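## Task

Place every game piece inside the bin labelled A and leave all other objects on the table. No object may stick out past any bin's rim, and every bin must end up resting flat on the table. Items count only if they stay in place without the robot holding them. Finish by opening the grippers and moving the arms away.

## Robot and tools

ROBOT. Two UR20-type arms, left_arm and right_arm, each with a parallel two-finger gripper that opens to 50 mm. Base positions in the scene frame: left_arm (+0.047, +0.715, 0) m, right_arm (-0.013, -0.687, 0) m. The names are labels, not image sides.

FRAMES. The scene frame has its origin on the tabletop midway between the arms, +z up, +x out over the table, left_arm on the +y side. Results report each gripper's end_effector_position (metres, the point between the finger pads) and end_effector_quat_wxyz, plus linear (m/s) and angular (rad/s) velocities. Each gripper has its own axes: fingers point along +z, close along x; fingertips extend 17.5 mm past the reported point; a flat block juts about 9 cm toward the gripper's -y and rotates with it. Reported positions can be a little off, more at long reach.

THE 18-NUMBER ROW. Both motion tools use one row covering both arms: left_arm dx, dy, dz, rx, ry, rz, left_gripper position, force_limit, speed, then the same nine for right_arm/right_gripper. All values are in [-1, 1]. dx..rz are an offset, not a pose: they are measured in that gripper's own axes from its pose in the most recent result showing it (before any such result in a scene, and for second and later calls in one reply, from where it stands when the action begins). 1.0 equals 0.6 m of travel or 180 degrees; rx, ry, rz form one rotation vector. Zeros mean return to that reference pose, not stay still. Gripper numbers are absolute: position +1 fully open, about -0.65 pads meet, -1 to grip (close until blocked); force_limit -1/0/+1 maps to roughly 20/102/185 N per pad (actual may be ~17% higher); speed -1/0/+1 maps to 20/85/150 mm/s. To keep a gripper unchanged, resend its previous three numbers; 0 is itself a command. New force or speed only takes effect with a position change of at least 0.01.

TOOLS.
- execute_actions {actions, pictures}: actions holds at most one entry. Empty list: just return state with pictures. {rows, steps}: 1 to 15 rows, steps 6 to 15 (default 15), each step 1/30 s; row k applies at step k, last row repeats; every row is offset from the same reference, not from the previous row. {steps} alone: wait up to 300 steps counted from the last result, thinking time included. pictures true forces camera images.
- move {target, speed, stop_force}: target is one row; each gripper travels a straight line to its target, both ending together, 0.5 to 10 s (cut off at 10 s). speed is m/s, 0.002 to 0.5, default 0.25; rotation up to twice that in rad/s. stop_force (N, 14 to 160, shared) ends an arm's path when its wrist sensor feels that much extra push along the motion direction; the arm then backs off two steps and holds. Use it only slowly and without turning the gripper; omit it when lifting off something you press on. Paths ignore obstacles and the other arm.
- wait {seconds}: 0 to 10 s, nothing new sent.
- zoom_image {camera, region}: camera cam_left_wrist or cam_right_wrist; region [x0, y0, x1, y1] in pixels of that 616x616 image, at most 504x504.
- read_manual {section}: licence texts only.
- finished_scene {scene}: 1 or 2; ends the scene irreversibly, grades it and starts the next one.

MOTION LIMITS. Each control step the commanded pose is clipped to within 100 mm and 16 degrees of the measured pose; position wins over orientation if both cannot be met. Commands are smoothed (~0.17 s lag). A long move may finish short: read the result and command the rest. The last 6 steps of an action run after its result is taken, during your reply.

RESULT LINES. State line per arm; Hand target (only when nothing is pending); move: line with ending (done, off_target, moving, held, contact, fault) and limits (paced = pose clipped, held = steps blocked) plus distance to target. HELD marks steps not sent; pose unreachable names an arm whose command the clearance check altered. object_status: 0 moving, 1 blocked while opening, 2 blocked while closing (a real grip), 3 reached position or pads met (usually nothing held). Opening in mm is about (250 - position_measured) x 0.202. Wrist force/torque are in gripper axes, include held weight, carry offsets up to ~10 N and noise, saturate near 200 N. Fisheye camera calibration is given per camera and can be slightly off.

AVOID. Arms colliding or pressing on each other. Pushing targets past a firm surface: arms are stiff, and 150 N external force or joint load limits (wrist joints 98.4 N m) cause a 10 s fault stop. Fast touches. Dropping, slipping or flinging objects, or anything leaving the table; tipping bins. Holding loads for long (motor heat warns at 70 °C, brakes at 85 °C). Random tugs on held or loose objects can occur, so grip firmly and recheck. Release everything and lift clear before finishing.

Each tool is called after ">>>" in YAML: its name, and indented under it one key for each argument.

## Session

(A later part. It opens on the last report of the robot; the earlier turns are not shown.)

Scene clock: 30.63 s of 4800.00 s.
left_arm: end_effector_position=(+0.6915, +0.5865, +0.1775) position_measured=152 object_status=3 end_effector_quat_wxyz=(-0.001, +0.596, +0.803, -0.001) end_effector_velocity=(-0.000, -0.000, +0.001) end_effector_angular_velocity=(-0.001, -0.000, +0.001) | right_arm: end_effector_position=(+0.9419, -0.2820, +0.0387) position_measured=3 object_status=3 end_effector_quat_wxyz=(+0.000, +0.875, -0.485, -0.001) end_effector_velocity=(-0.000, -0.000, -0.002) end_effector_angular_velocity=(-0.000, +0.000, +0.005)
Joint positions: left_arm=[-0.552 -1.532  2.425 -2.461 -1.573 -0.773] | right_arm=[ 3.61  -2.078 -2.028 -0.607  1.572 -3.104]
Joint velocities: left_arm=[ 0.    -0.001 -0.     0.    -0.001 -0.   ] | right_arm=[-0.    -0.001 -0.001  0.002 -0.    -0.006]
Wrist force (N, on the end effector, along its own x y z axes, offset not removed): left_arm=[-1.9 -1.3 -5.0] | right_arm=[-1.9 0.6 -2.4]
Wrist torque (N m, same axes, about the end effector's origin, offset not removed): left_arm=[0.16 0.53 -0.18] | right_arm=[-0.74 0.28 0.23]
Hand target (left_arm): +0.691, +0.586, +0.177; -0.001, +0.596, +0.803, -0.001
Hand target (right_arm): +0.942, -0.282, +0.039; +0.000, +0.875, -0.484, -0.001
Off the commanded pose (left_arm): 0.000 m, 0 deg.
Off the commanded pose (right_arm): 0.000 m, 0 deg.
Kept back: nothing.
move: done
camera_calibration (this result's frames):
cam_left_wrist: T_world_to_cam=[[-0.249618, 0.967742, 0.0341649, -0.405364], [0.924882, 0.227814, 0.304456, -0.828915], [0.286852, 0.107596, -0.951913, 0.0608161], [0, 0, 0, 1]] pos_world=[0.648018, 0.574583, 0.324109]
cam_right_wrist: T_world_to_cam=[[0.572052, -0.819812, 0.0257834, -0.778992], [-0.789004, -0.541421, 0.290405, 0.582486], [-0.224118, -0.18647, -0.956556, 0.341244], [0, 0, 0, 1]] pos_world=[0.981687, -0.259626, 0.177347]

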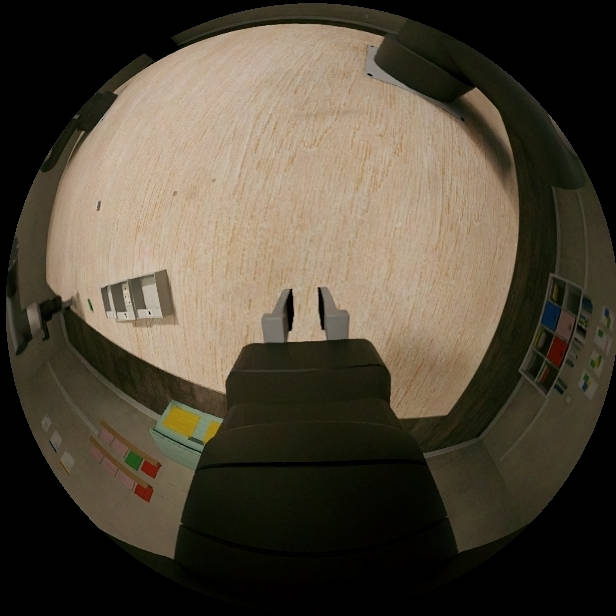

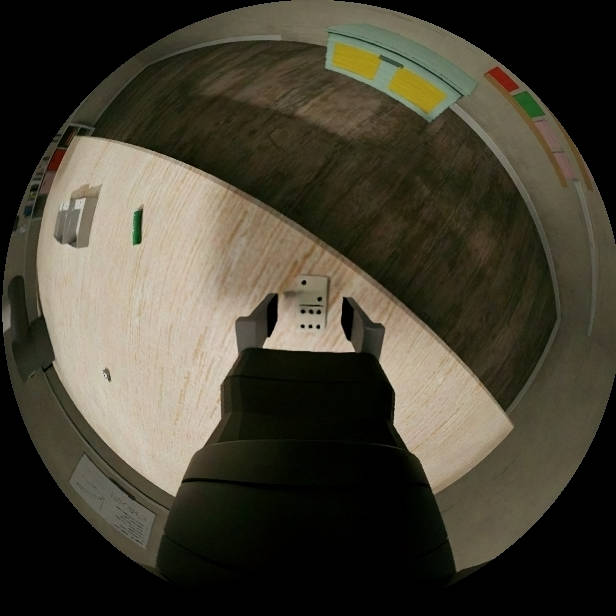

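>>> move:
  target: [0,0,0,0,0,0,0.0,-0.6,0.5, 0,0,0.031,0,0,0,1,-0.6,0.5]
  speed: 0.035
  stop_force: 15

>>> execute_actions:
  actions:
    - {"rows": [[0,0,0,0,0,0,0.0,-0.6,0.5, 0,0,0,0,0,0,-1,-0.6,0.5]], "steps": 15}
  pictures: true

Scene clock: 31.77 s of 4800.00 s.
left_arm: end_effector_position=(+0.6915, +0.5865, +0.1775) position_measured=152 object_status=3 end_effector_quat_wxyz=(-0.001, +0.596, +0.803, -0.001) end_effector_velocity=(-0.000, -0.000, +0.000) end_effector_angular_velocity=(-0.001, -0.000, +0.001) | right_arm: end_effector_position=(+0.9419, -0.2820, +0.0202) position_measured=3 object_status=3 end_effector_quat_wxyz=(+0.000, +0.875, -0.485, -0.001) end_effector_velocity=(-0.000, +0.000, -0.002) end_effector_angular_velocity=(+0.000, +0.001, -0.000)
Joint positions: left_arm=[-0.552 -1.532  2.425 -2.461 -1.573 -0.773] | right_arm=[ 3.61  -2.098 -2.033 -0.583  1.572 -3.104]
Joint velocities: left_arm=[-0.    -0.001  0.    -0.    -0.001 -0.001] | right_arm=[ 0.    -0.002 -0.001  0.002  0.001  0.   ]
Wrist force (N, on the end effector, along its own x y z axes, offset not removed): left_arm=[-1.8 -1.9 -6.7] | right_arm=[-7.5 -1.9 -11.6]
Wrist torque (N m, same axes, about the end effector's origin, offset not removed): left_arm=[-0.01 0.54 -0.13] | right_arm=[-1.21 1.39 0.35]
Hand target (left_arm): +0.691, +0.586, +0.177; -0.001, +0.596, +0.803, -0.001
Hand target (right_arm): +0.942, -0.282, +0.020; +0.000, +0.875, -0.485, -0.001
Off the commanded pose (left_arm): 0.000 m, 0 deg.
Off the commanded pose (right_arm): 0.000 m, 0 deg.
Kept back: nothing.
move: done
camera_calibration (this result's frames):
cam_left_wrist: T_world_to_cam=[[-0.249618, 0.967742, 0.034165, -0.405364], [0.924882, 0.227814, 0.304456, -0.828915], [0.286852, 0.107596, -0.951913, 0.0608161], [0, 0, 0, 1]] pos_world=[0.648018, 0.574583, 0.324109]
cam_right_wrist: T_world_to_cam=[[0.572012, -0.819842, 0.0257064, -0.778488], [-0.789015, -0.541398, 0.29042, 0.587876], [-0.224181, -0.186406, -0.956554, 0.323658], [0, 0, 0, 1]] pos_world=[0.981706, -0.25963, 0.158877]

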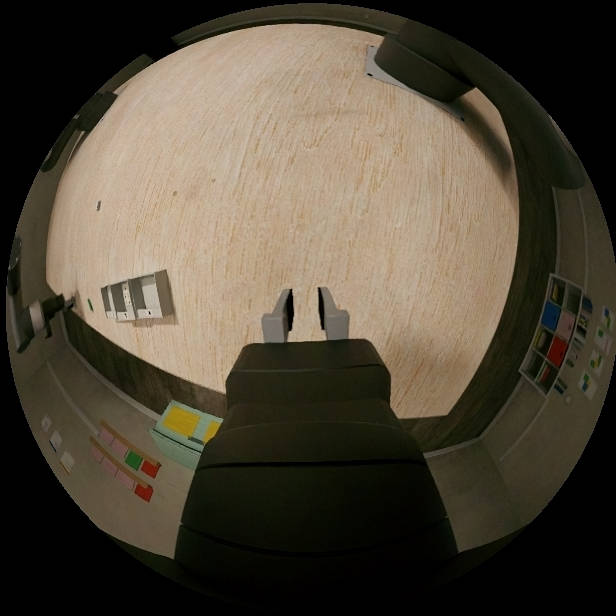

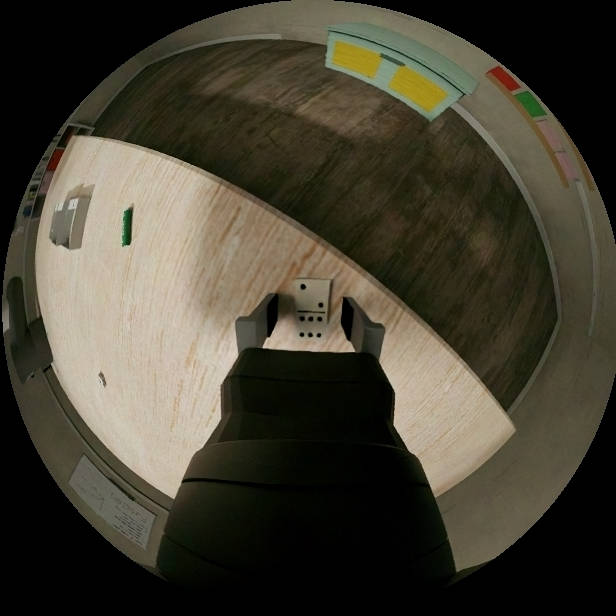

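Scene clock: 32.07 s of 4800.00 s.
left_arm: end_effector_position=(+0.6915, +0.5865, +0.1775) position_measured=152 object_status=3 end_effector_quat_wxyz=(-0.001, +0.596, +0.803, -0.001) end_effector_velocity=(-0.000, +0.001, -0.001) end_effector_angular_velocity=(+0.001, +0.001, +0.001) | right_arm: end_effector_position=(+0.9419, -0.2820, +0.0202) position_measured=136 object_status=0 end_effector_quat_wxyz=(+0.000, +0.875, -0.485, -0.001) end_effector_velocity=(+0.001, +0.000, +0.000) end_effector_angular_velocity=(+0.001, -0.002, +0.000)
Joint positions: left_arm=[-0.552 -1.532  2.425 -2.461 -1.573 -0.773] | right_arm=[ 3.61  -2.098 -2.033 -0.583  1.572 -3.104]
Joint velocities: left_arm=[ 0.001  0.001 -0.     0.001  0.001 -0.   ] | right_arm=[ 0.    -0.     0.001  0.001 -0.    -0.   ]
Wrist force (N, on the end effector, along its own x y z axes, offset not removed): left_arm=[-1.0 -1.9 -5.6] | right_arm=[1.0 -6.6 -1.7]
Wrist torque (N m, same axes, about the end effector's origin, offset not removed): left_arm=[-0.03 0.42 -0.15] | right_arm=[-2.10 -0.09 0.13]
Steps of this call (steps 1 to 9: the first 9 steps of this action). Readings (end_effector_position | what the end effector reports):
1: left_arm (+0.6915, +0.5865, +0.1775) | right_arm (+0.9419, -0.2820, +0.0202) | left_arm position_measured=152 object_status=3 | right_arm position_measured=3 object_status=0
2: left_arm (+0.6915, +0.5865, +0.1775) | right_arm (+0.9419, -0.2820, +0.0202) | left_arm position_measured=152 object_status=3 | right_arm position_measured=22 object_status=0
4: left_arm (+0.6915, +0.5865, +0.1775) | right_arm (+0.9419, -0.2820, +0.0202) | left_arm position_measured=152 object_status=3 | right_arm position_measured=61 object_status=0
8: left_arm (+0.6915, +0.5865, +0.1775) | right_arm (+0.9419, -0.2820, +0.0202) | left_arm position_measured=152 object_status=3 | right_arm position_measured=136 object_status=0
9: the state above
camera_calibration (this result's frames):
cam_left_wrist: T_world_to_cam=[[-0.249618, 0.967742, 0.0341651, -0.405364], [0.924882, 0.227814, 0.304456, -0.828915], [0.286851, 0.107596, -0.951914, 0.0608162], [0, 0, 0, 1]] pos_world=[0.648018, 0.574583, 0.324109]
cam_right_wrist: T_world_to_cam=[[0.572009, -0.819844, 0.0257118, -0.778486], [-0.78902, -0.541395, 0.290412, 0.587899], [-0.224172, -0.186405, -0.956556, 0.323601], [0, 0, 0, 1]] pos_world=[0.981708, -0.259631, 0.158826]

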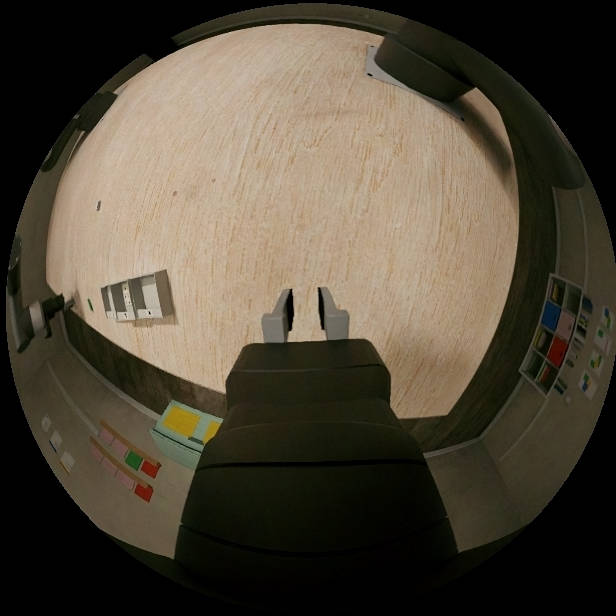

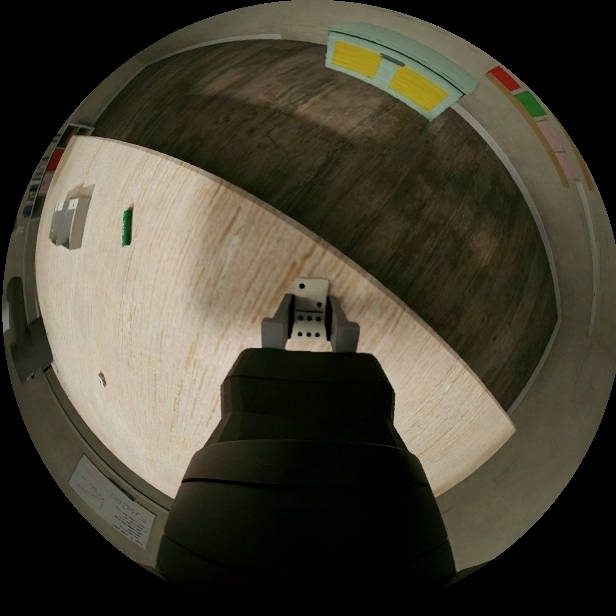

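>>> move:
  target: [0,0,0,0,0,0,0.0,-0.6,0.5, 0,0,-0.085,0,0,0,-1,-0.6,0.5]
  speed: 0.15

>>> move:
  target: [0,0,0,0,0,0,0.0,-0.6,0.5, -0.7878,-0.2427,-0.02,0,0,0.085,-1,-0.6,0.5]
  speed: 0.35

>>> zoom_image:
  camera: "cam_right_wrist"
  region: [230,220,390,380]

Scene clock: 33.23 s of 4800.00 s.
left_arm: end_effector_position=(+0.6915, +0.5865, +0.1775) position_measured=152 object_status=3 end_effector_quat_wxyz=(-0.001, +0.596, +0.803, -0.001) end_effector_velocity=(-0.000, +0.000, -0.000) end_effector_angular_velocity=(+0.001, +0.001, -0.000) | right_arm: end_effector_position=(+0.9419, -0.2821, +0.0709) position_measured=136 object_status=2 end_effector_quat_wxyz=(+0.000, +0.875, -0.485, -0.001) end_effector_velocity=(+0.001, -0.000, +0.002) end_effector_angular_velocity=(-0.001, -0.001, -0.000)
Joint positions: left_arm=[-0.552 -1.532  2.425 -2.461 -1.573 -0.773] | right_arm=[ 3.61  -2.044 -2.018 -0.651  1.572 -3.104]
Joint velocities: left_arm=[-0.  0.  0.  0.  0. -0.] | right_arm=[-0.     0.002  0.001 -0.003 -0.002  0.   ]
Wrist force (N, on the end effector, along its own x y z axes, offset not removed): left_arm=[-0.8 -1.6 -3.5] | right_arm=[5.1 5.4 -0.1]
Wrist torque (N m, same axes, about the end effector's origin, offset not removed): left_arm=[0.13 0.30 -0.14] | right_arm=[0.42 -0.97 0.32]
Hand target (left_arm): +0.691, +0.586, +0.177; -0.001, +0.596, +0.803, -0.001
Hand target (right_arm): +0.942, -0.282, +0.071; +0.000, +0.875, -0.485, -0.001
Off your previous action's commanded pose (left_arm): 0.000 m, 0 deg at its last step (step 6 of this call).
Off your previous action's commanded pose (right_arm): 0.000 m, 0 deg at its last step (step 6 of this call).
Off the commanded pose (left_arm): 0.000 m, 0 deg.
Off the commanded pose (right_arm): 0.000 m, 0 deg.
Kept back: nothing.
move: done
camera_calibration (this result's frames):
cam_left_wrist: T_world_to_cam=[[-0.249618, 0.967742, 0.034165, -0.405364], [0.924882, 0.227814, 0.304456, -0.828915], [0.286851, 0.107596, -0.951913, 0.0608162], [0, 0, 0, 1]] pos_world=[0.648018, 0.574583, 0.324109]
cam_right_wrist: T_world_to_cam=[[0.57195, -0.819885, 0.0257116, -0.779821], [-0.789059, -0.541339, 0.290412, 0.573126], [-0.224186, -0.186389, -0.956556, 0.372183], [0, 0, 0, 1]] pos_world=[0.981687, -0.259737, 0.209622]

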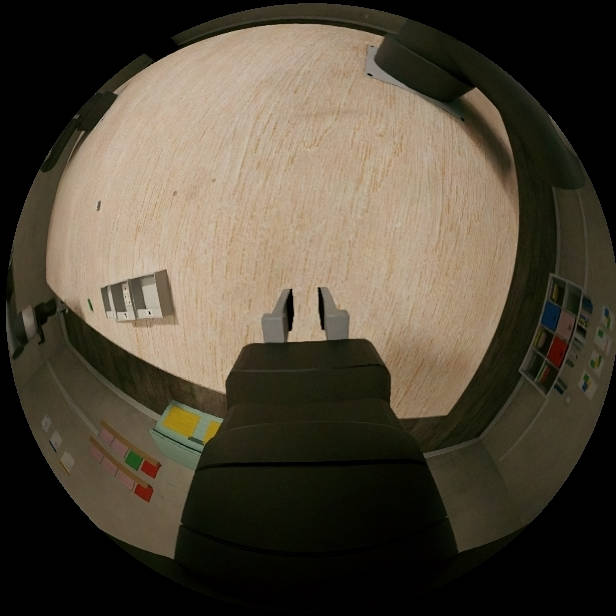

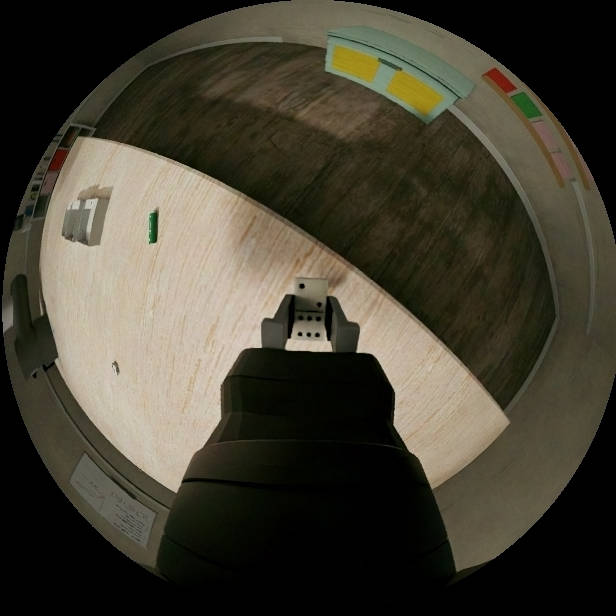

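Scene clock: 35.27 s of 4800.00 s.
left_arm: end_effector_position=(+0.6915, +0.5865, +0.1775) position_measured=152 object_status=3 end_effector_quat_wxyz=(-0.001, +0.596, +0.803, -0.001) end_effector_velocity=(-0.000, +0.001, +0.001) end_effector_angular_velocity=(-0.001, -0.001, -0.001) | right_arm: end_effector_position=(+0.8152, +0.1953, +0.0840) position_measured=136 object_status=2 end_effector_quat_wxyz=(+0.000, +0.802, -0.597, -0.000) end_effector_velocity=(+0.000, +0.002, +0.001) end_effector_angular_velocity=(+0.000, -0.001, -0.001)
Joint positions: left_arm=[-0.552 -1.532  2.425 -2.461 -1.573 -0.773] | right_arm=[ 4.011 -2.177 -1.737 -0.799  1.571 -2.436]
Joint velocities: left_arm=[ 0.002 -0.001  0.    -0.    -0.     0.002] | right_arm=[ 0.001 -0.001  0.002 -0.001 -0.     0.002]
Wrist force (N, on the end effector, along its own x y z axes, offset not removed): left_arm=[-2.9 -2.1 -4.9] | right_arm=[0.0 -5.5 -6.9]
Wrist torque (N m, same axes, about the end effector's origin, offset not removed): left_arm=[-0.01 0.80 -0.18] | right_arm=[-2.06 -0.04 0.30]
Hand target (left_arm): +0.691, +0.586, +0.177; -0.001, +0.596, +0.803, -0.001
Hand target (right_arm): +0.815, +0.195, +0.084; +0.000, +0.802, -0.597, -0.000
Off the commanded pose (left_arm): 0.000 m, 0 deg.
Off the commanded pose (right_arm): 0.001 m, 0 deg.
Kept back: nothing.
move: done
camera_calibration (this result's frames):
cam_left_wrist: T_world_to_cam=[[-0.249618, 0.967742, 0.0341651, -0.405364], [0.924882, 0.227814, 0.304456, -0.828915], [0.286851, 0.107596, -0.951913, 0.060816], [0, 0, 0, 1]] pos_world=[0.648018, 0.574583, 0.324109]
cam_right_wrist: T_world_to_cam=[[0.335347, -0.941713, 0.0267973, -0.099649], [-0.90416, -0.313724, 0.289951, 0.777218], [-0.264644, -0.121463, -0.956666, 0.465552], [0, 0, 0, 1]] pos_world=[0.859352, 0.206538, 0.222694]

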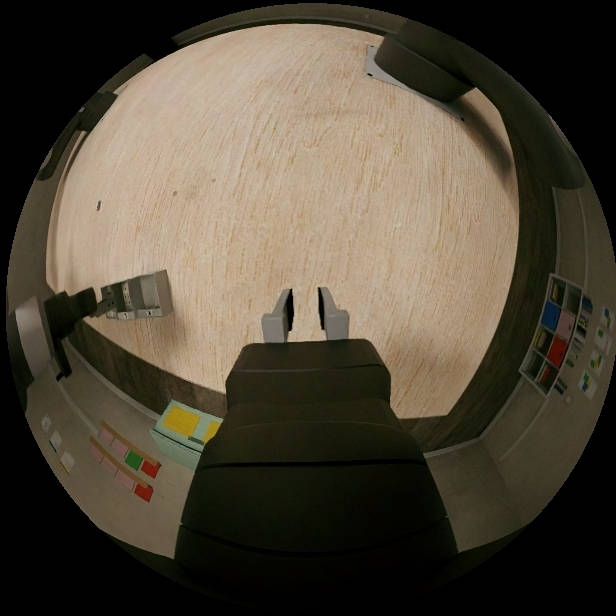

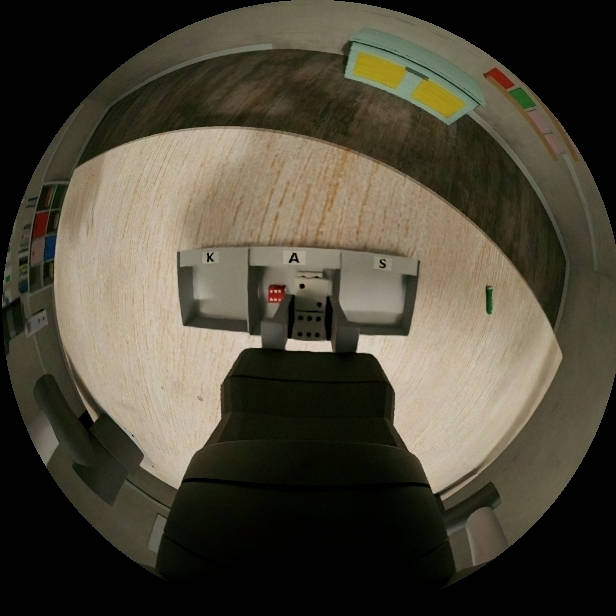

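Region (230, 220, 390, 380) of cam_right_wrist's 616x616 image, scaled by 3.150, with more detail than that image has.

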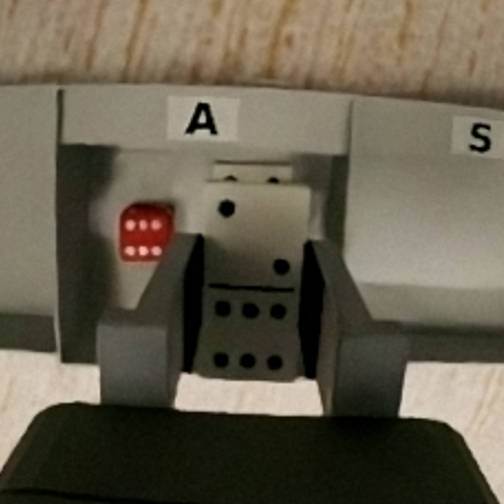

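>>> move:
  target: [0,0,0,0,0,0,0.0,-0.6,0.5, -0.0017,0.001,0.0745,0,0,0,-1,-0.6,0.5]
  speed: 0.08
  stop_force: 16

>>> move:
  target: [0,0,0,0,0,0,0.0,-0.6,0.5, 0,0,0.012,0,0,0,-1,-0.6,0.5]
  speed: 0.008
  stop_force: 14

Scene clock: 36.50 s of 4800.00 s.
left_arm: end_effector_position=(+0.6915, +0.5865, +0.1775) position_measured=152 object_status=3 end_effector_quat_wxyz=(-0.001, +0.596, +0.803, -0.001) end_effector_velocity=(+0.001, +0.001, +0.000) end_effector_angular_velocity=(+0.001, -0.001, +0.002) | right_arm: end_effector_position=(+0.8143, +0.1962, +0.0394) position_measured=136 object_status=2 end_effector_quat_wxyz=(+0.000, +0.802, -0.597, -0.000) end_effector_velocity=(+0.000, +0.001, -0.001) end_effector_angular_velocity=(+0.002, +0.000, +0.001)
Joint positions: left_arm=[-0.552 -1.532  2.425 -2.461 -1.573 -0.773] | right_arm=[ 4.012 -2.214 -1.75  -0.748  1.571 -2.435]
Joint velocities: left_arm=[ 0.001 -0.    -0.    -0.     0.001 -0.001] | right_arm=[ 0.    -0.001  0.     0.003  0.001 -0.001]
Wrist force (N, on the end effector, along its own x y z axes, offset not removed): left_arm=[-0.4 -0.9 -5.6] | right_arm=[-2.2 -1.0 -8.0]
Wrist torque (N m, same axes, about the end effector's origin, offset not removed): left_arm=[0.22 0.30 -0.20] | right_arm=[-0.97 0.56 0.20]
Hand target (left_arm): +0.691, +0.586, +0.177; -0.001, +0.596, +0.803, -0.001
Hand target (right_arm): +0.814, +0.196, +0.039; +0.000, +0.802, -0.597, -0.000
Off the commanded pose (left_arm): 0.000 m, 0 deg.
Off the commanded pose (right_arm): 0.000 m, 0 deg.
Kept back: nothing.
move: done
camera_calibration (this result's frames):
cam_left_wrist: T_world_to_cam=[[-0.249618, 0.967742, 0.034165, -0.405364], [0.924882, 0.227814, 0.304456, -0.828915], [0.286851, 0.107596, -0.951913, 0.0608161], [0, 0, 0, 1]] pos_world=[0.648018, 0.574583, 0.324109]
cam_right_wrist: T_world_to_cam=[[0.335346, -0.941714, 0.0268011, -0.097329], [-0.904161, -0.313722, 0.289952, 0.789645], [-0.264644, -0.121467, -0.956666, 0.422815], [0, 0, 0, 1]] pos_world=[0.8585, 0.207431, 0.178141]

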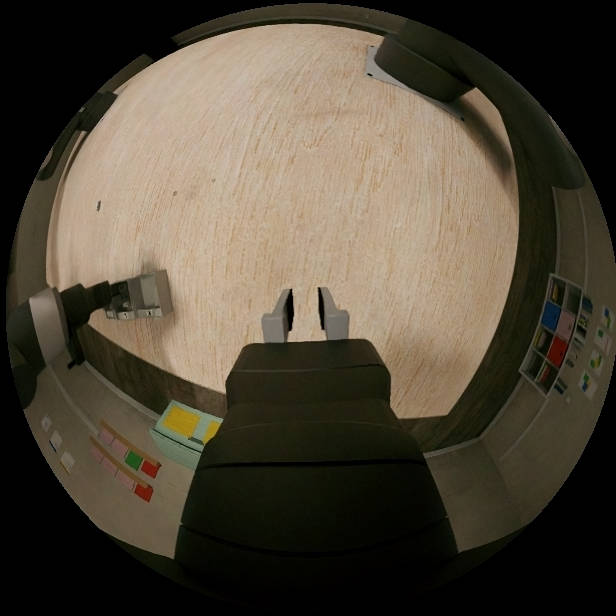

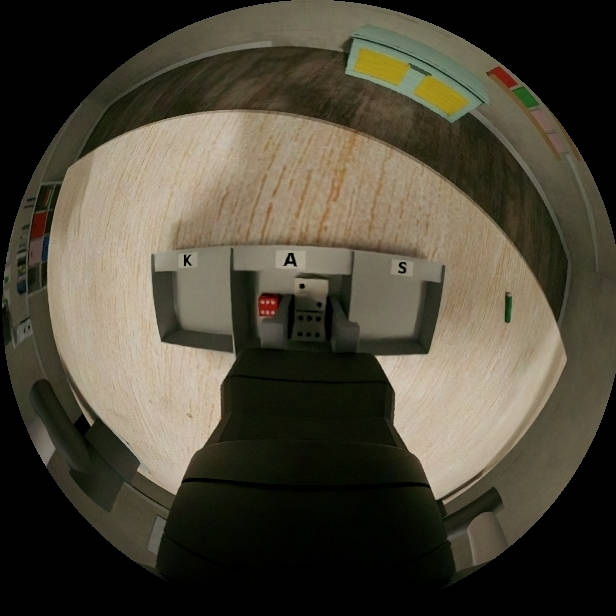

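Scene clock: 37.60 s of 4800.00 s.
left_arm: end_effector_position=(+0.6915, +0.5865, +0.1775) position_measured=152 object_status=3 end_effector_quat_wxyz=(-0.001, +0.596, +0.803, -0.001) end_effector_velocity=(-0.000, +0.000, -0.001) end_effector_angular_velocity=(+0.001, +0.001, +0.001) | right_arm: end_effector_position=(+0.8144, +0.1963, +0.0338) position_measured=136 object_status=2 end_effector_quat_wxyz=(+0.000, +0.802, -0.597, -0.000) end_effector_velocity=(-0.000, -0.001, +0.001) end_effector_angular_velocity=(-0.002, +0.001, +0.000)
Joint positions: left_arm=[-0.552 -1.532  2.425 -2.461 -1.573 -0.773] | right_arm=[ 4.012 -2.219 -1.751 -0.742  1.571 -2.435]
Joint velocities: left_arm=[-0.     0.001  0.     0.     0.    -0.001] | right_arm=[-0.     0.001  0.    -0.003  0.    -0.   ]
Wrist force (N, on the end effector, along its own x y z axes, offset not removed): left_arm=[0.6 0.7 -3.7] | right_arm=[9.8 13.4 -42.6]
Wrist torque (N m, same axes, about the end effector's origin, offset not removed): left_arm=[0.54 0.08 -0.24] | right_arm=[-0.39 -0.48 0.09]
Hand target (left_arm): +0.691, +0.586, +0.177; -0.001, +0.596, +0.803, -0.001
Hand target (right_arm): +0.814, +0.196, +0.034; +0.000, +0.802, -0.597, -0.000
Off the commanded pose (left_arm): 0.000 m, 0 deg.
Off the commanded pose (right_arm): 0.002 m, 0 deg.
Kept back: nothing.
move: contact (right_arm)
camera_calibration (this result's frames):
cam_left_wrist: T_world_to_cam=[[-0.249618, 0.967742, 0.034165, -0.405364], [0.924882, 0.227814, 0.304456, -0.828915], [0.286852, 0.107596, -0.951913, 0.060816], [0, 0, 0, 1]] pos_world=[0.648018, 0.574583, 0.324109]
cam_right_wrist: T_world_to_cam=[[0.335335, -0.941721, 0.0266651, -0.097119], [-0.904198, -0.313768, 0.289784, 0.791382], [-0.26453, -0.121285, -0.95672, 0.417273], [0, 0, 0, 1]] pos_world=[0.858515, 0.207461, 0.172474]

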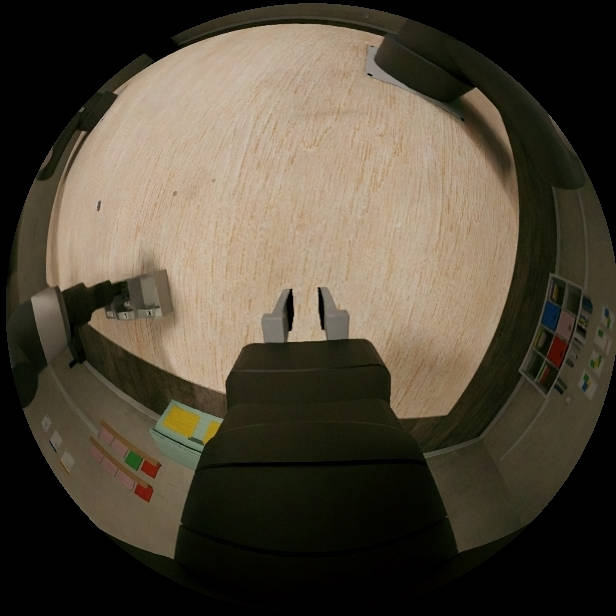

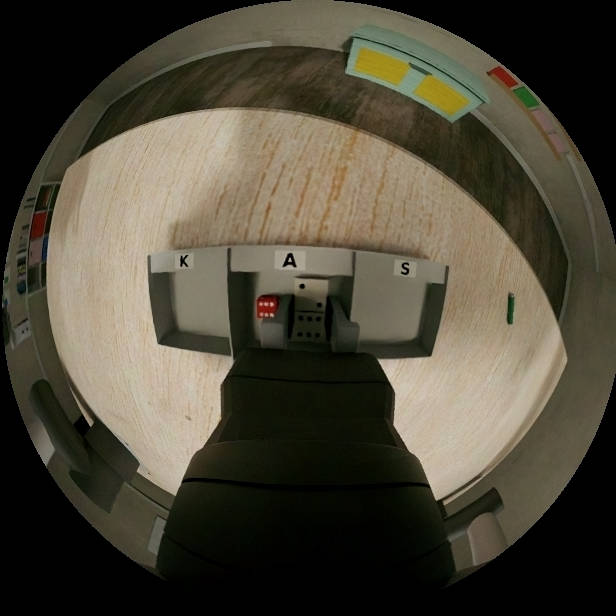

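>>> execute_actions:
  actions:
    - {"rows": [[0,0,0,0,0,0,0.0,-0.6,0.5, 0,0,-0.001,0,0,0,0.27,-0.6,0.5]], "steps": 8}

>>> move:
  target: [0,0,0,0,0,0,0.0,-0.6,0.5, 0,0,-0.15,0,0,0,0.27,-0.6,0.5]
  speed: 0.2

>>> zoom_image:
  camera: "cam_right_wrist"
  region: [230,220,390,380]

Scene clock: 37.93 s of 4800.00 s.
left_arm: end_effector_position=(+0.6915, +0.5865, +0.1775) position_measured=152 object_status=3 end_effector_quat_wxyz=(-0.001, +0.596, +0.803, -0.001) end_effector_velocity=(-0.000, +0.001, -0.000) end_effector_angular_velocity=(+0.001, +0.000, +0.001) | right_arm: end_effector_position=(+0.8143, +0.1962, +0.0339) position_measured=118 object_status=0 end_effector_quat_wxyz=(+0.000, +0.802, -0.597, -0.000) end_effector_velocity=(-0.001, -0.002, -0.001) end_effector_angular_velocity=(-0.004, +0.001, +0.000)
Joint positions: left_arm=[-0.552 -1.532  2.425 -2.461 -1.573 -0.773] | right_arm=[ 4.012 -2.219 -1.751 -0.742  1.571 -2.435]
Joint velocities: left_arm=[ 0.001 -0.     0.001  0.     0.001 -0.   ] | right_arm=[-0.     0.    -0.    -0.004 -0.001 -0.   ]
Wrist force (N, on the end effector, along its own x y z axes, offset not removed): left_arm=[-1.1 -2.2 -6.2] | right_arm=[1.4 8.0 -20.7]
Wrist torque (N m, same axes, about the end effector's origin, offset not removed): left_arm=[-0.04 0.31 -0.20] | right_arm=[0.35 0.12 0.25]
Steps of this call (steps 1 to 8: nothing new was sent; steps 9 to 10: the first 2 steps of this action). Readings (end_effector_position | what the end effector reports):
9: left_arm (+0.6915, +0.5865, +0.1775) | right_arm (+0.8143, +0.1962, +0.0339) | left_arm position_measured=152 object_status=3 | right_arm position_measured=136 object_status=0
10: the state above

Scene clock: 39.10 s of 4800.00 s.
left_arm: end_effector_position=(+0.6915, +0.5865, +0.1775) position_measured=152 object_status=3 end_effector_quat_wxyz=(-0.001, +0.596, +0.803, -0.001) end_effector_velocity=(-0.000, +0.000, -0.000) end_effector_angular_velocity=(+0.001, +0.001, +0.000) | right_arm: end_effector_position=(+0.8143, +0.1961, +0.1239) position_measured=112 object_status=3 end_effector_quat_wxyz=(+0.000, +0.802, -0.597, -0.000) end_effector_velocity=(+0.000, -0.001, +0.002) end_effector_angular_velocity=(-0.002, -0.001, +0.000)
Joint positions: left_arm=[-0.552 -1.532  2.425 -2.461 -1.573 -0.773] | right_arm=[ 4.012 -2.145 -1.723 -0.845  1.571 -2.435]
Joint velocities: left_arm=[0.    0.    0.    0.001 0.    0.   ] | right_arm=[-0.     0.001  0.001 -0.003 -0.001 -0.001]
Wrist force (N, on the end effector, along its own x y z axes, offset not removed): left_arm=[-1.8 -1.7 -5.2] | right_arm=[-6.5 -0.9 -7.1]
Wrist torque (N m, same axes, about the end effector's origin, offset not removed): left_arm=[0.04 0.57 -0.18] | right_arm=[-1.19 1.42 0.49]
Hand target (left_arm): +0.691, +0.586, +0.177; -0.001, +0.596, +0.803, -0.001
Hand target (right_arm): +0.814, +0.196, +0.124; +0.000, +0.802, -0.597, -0.000
Off your previous action's commanded pose (left_arm): 0.000 m, 0 deg at its last step (step 6 of this call).
Off your previous action's commanded pose (right_arm): 0.000 m, 0 deg at its last step (step 6 of this call).
Off the commanded pose (left_arm): 0.000 m, 0 deg.
Off the commanded pose (right_arm): 0.000 m, 0 deg.
Kept back: nothing.
move: done
camera_calibration (this result's frames):
cam_left_wrist: T_world_to_cam=[[-0.249618, 0.967742, 0.034165, -0.405364], [0.924882, 0.227814, 0.304456, -0.828915], [0.286851, 0.107596, -0.951913, 0.0608161], [0, 0, 0, 1]] pos_world=[0.648018, 0.574583, 0.324109]
cam_right_wrist: T_world_to_cam=[[0.335328, -0.941719, 0.0268379, -0.0997104], [-0.904169, -0.313693, 0.289958, 0.765037], [-0.26464, -0.121497, -0.956663, 0.503559], [0, 0, 0, 1]] pos_world=[0.85842, 0.207269, 0.262583]

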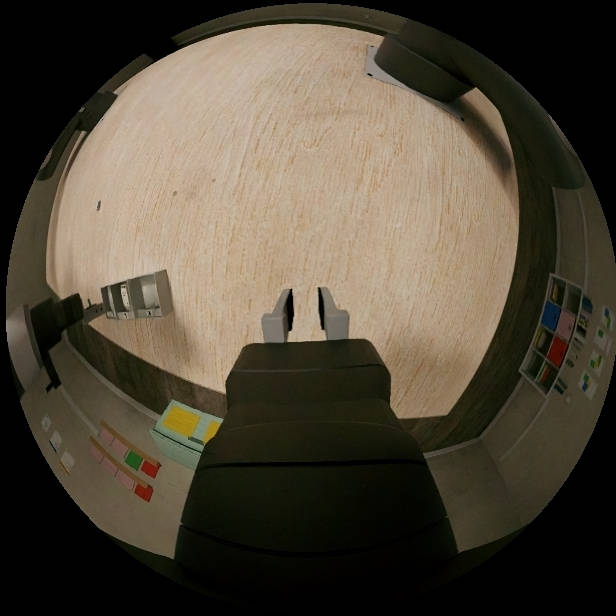

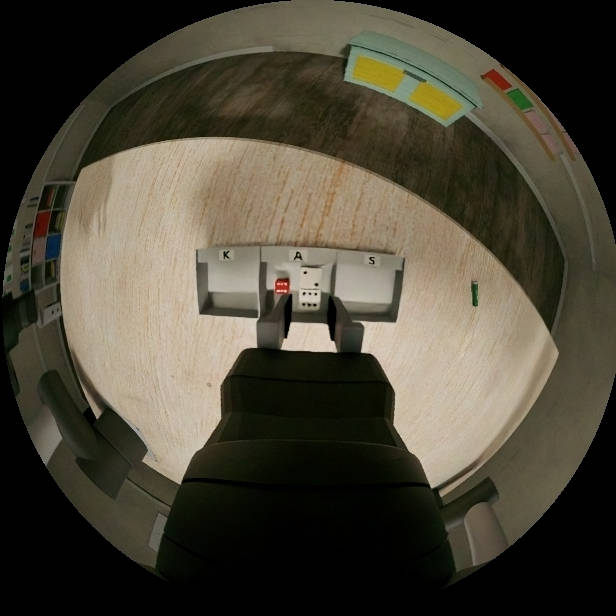

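Region (230, 220, 390, 380) of cam_right_wrist's 616x616 image, scaled by 3.150, with more detail than that image has.

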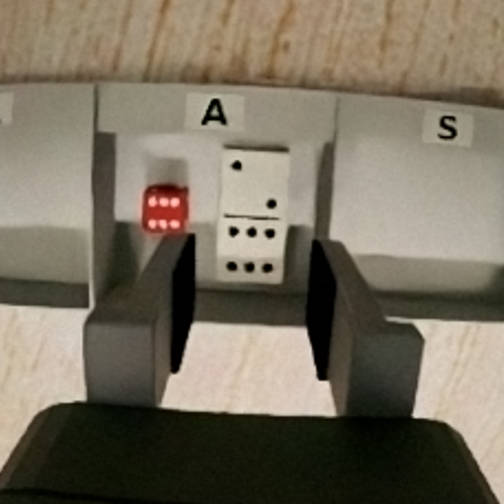

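All the game pieces are in bin A. Moving the right arm clear.

>>> move:
  target: [0,0,0,0,0,0,0.0,-0.6,0.5, 0.45,0.2,-0.15,0,0,0,0.27,-0.6,0.5]
  speed: 0.35

Scene clock: 42.53 s of 4800.00 s.
left_arm: end_effector_position=(+0.6915, +0.5865, +0.1775) position_measured=152 object_status=3 end_effector_quat_wxyz=(-0.001, +0.596, +0.803, -0.001) end_effector_velocity=(-0.000, -0.001, -0.000) end_effector_angular_velocity=(-0.001, +0.000, -0.002) | right_arm: end_effector_position=(+0.7769, -0.0970, +0.2131) position_measured=112 object_status=3 end_effector_quat_wxyz=(+0.000, +0.802, -0.597, -0.000) end_effector_velocity=(-0.000, -0.001, +0.000) end_effector_angular_velocity=(+0.000, +0.001, +0.001)
Joint positions: left_arm=[-0.552 -1.532  2.425 -2.461 -1.573 -0.773] | right_arm=[ 3.874 -1.864 -2.027 -0.822  1.571 -2.573]
Joint velocities: left_arm=[-0.001  0.    -0.    -0.    -0.001  0.001] | right_arm=[-0.001  0.001 -0.001 -0.001  0.001 -0.002]
Wrist force (N, on the end effector, along its own x y z axes, offset not removed): left_arm=[-0.7 -1.3 -5.2] | right_arm=[-2.7 3.0 -5.1]
Wrist torque (N m, same axes, about the end effector's origin, offset not removed): left_arm=[0.13 0.33 -0.25] | right_arm=[-0.13 0.61 0.16]
Hand target (left_arm): +0.691, +0.586, +0.177; -0.001, +0.596, +0.803, -0.001
Hand target (right_arm): +0.777, -0.097, +0.213; +0.000, +0.802, -0.597, -0.000
Off the commanded pose (left_arm): 0.000 m, 0 deg.
Off the commanded pose (right_arm): 0.001 m, 0 deg.
Kept back: nothing.
move: done
camera_calibration (this result's frames):
cam_left_wrist: T_world_to_cam=[[-0.249617, 0.967742, 0.0341648, -0.405365], [0.924882, 0.227814, 0.304456, -0.828915], [0.286852, 0.107596, -0.951913, 0.0608163], [0, 0, 0, 1]] pos_world=[0.648018, 0.574583, 0.324109]
cam_right_wrist: T_world_to_cam=[[0.335353, -0.941718, 0.026585, -0.365567], [-0.904061, -0.31375, 0.290231, 0.613263], [-0.264975, -0.121364, -0.956587, 0.543634], [0, 0, 0, 1]] pos_world=[0.821071, -0.0858716, 0.351764]

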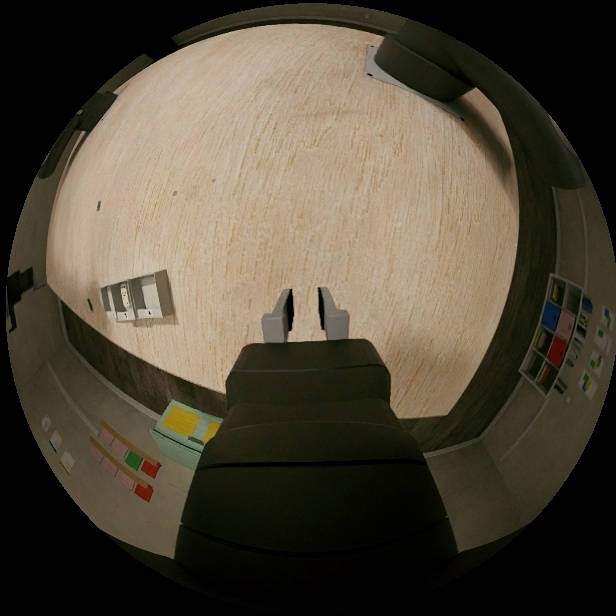

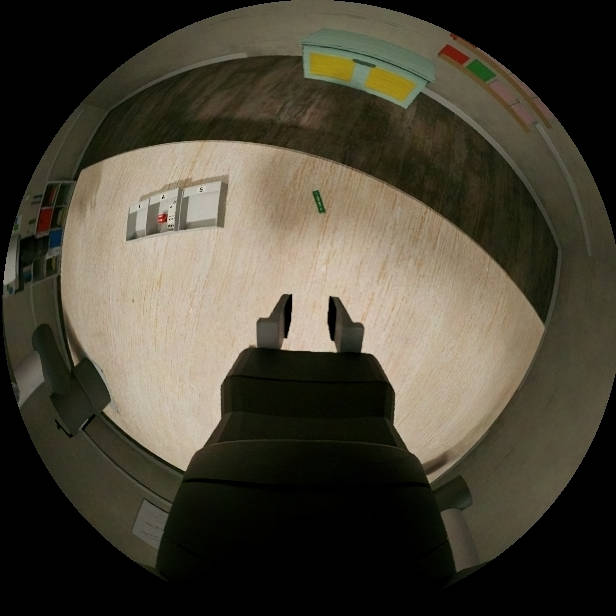

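>>> finished_scene:
  scene: 2

The scene is finished: the task was done.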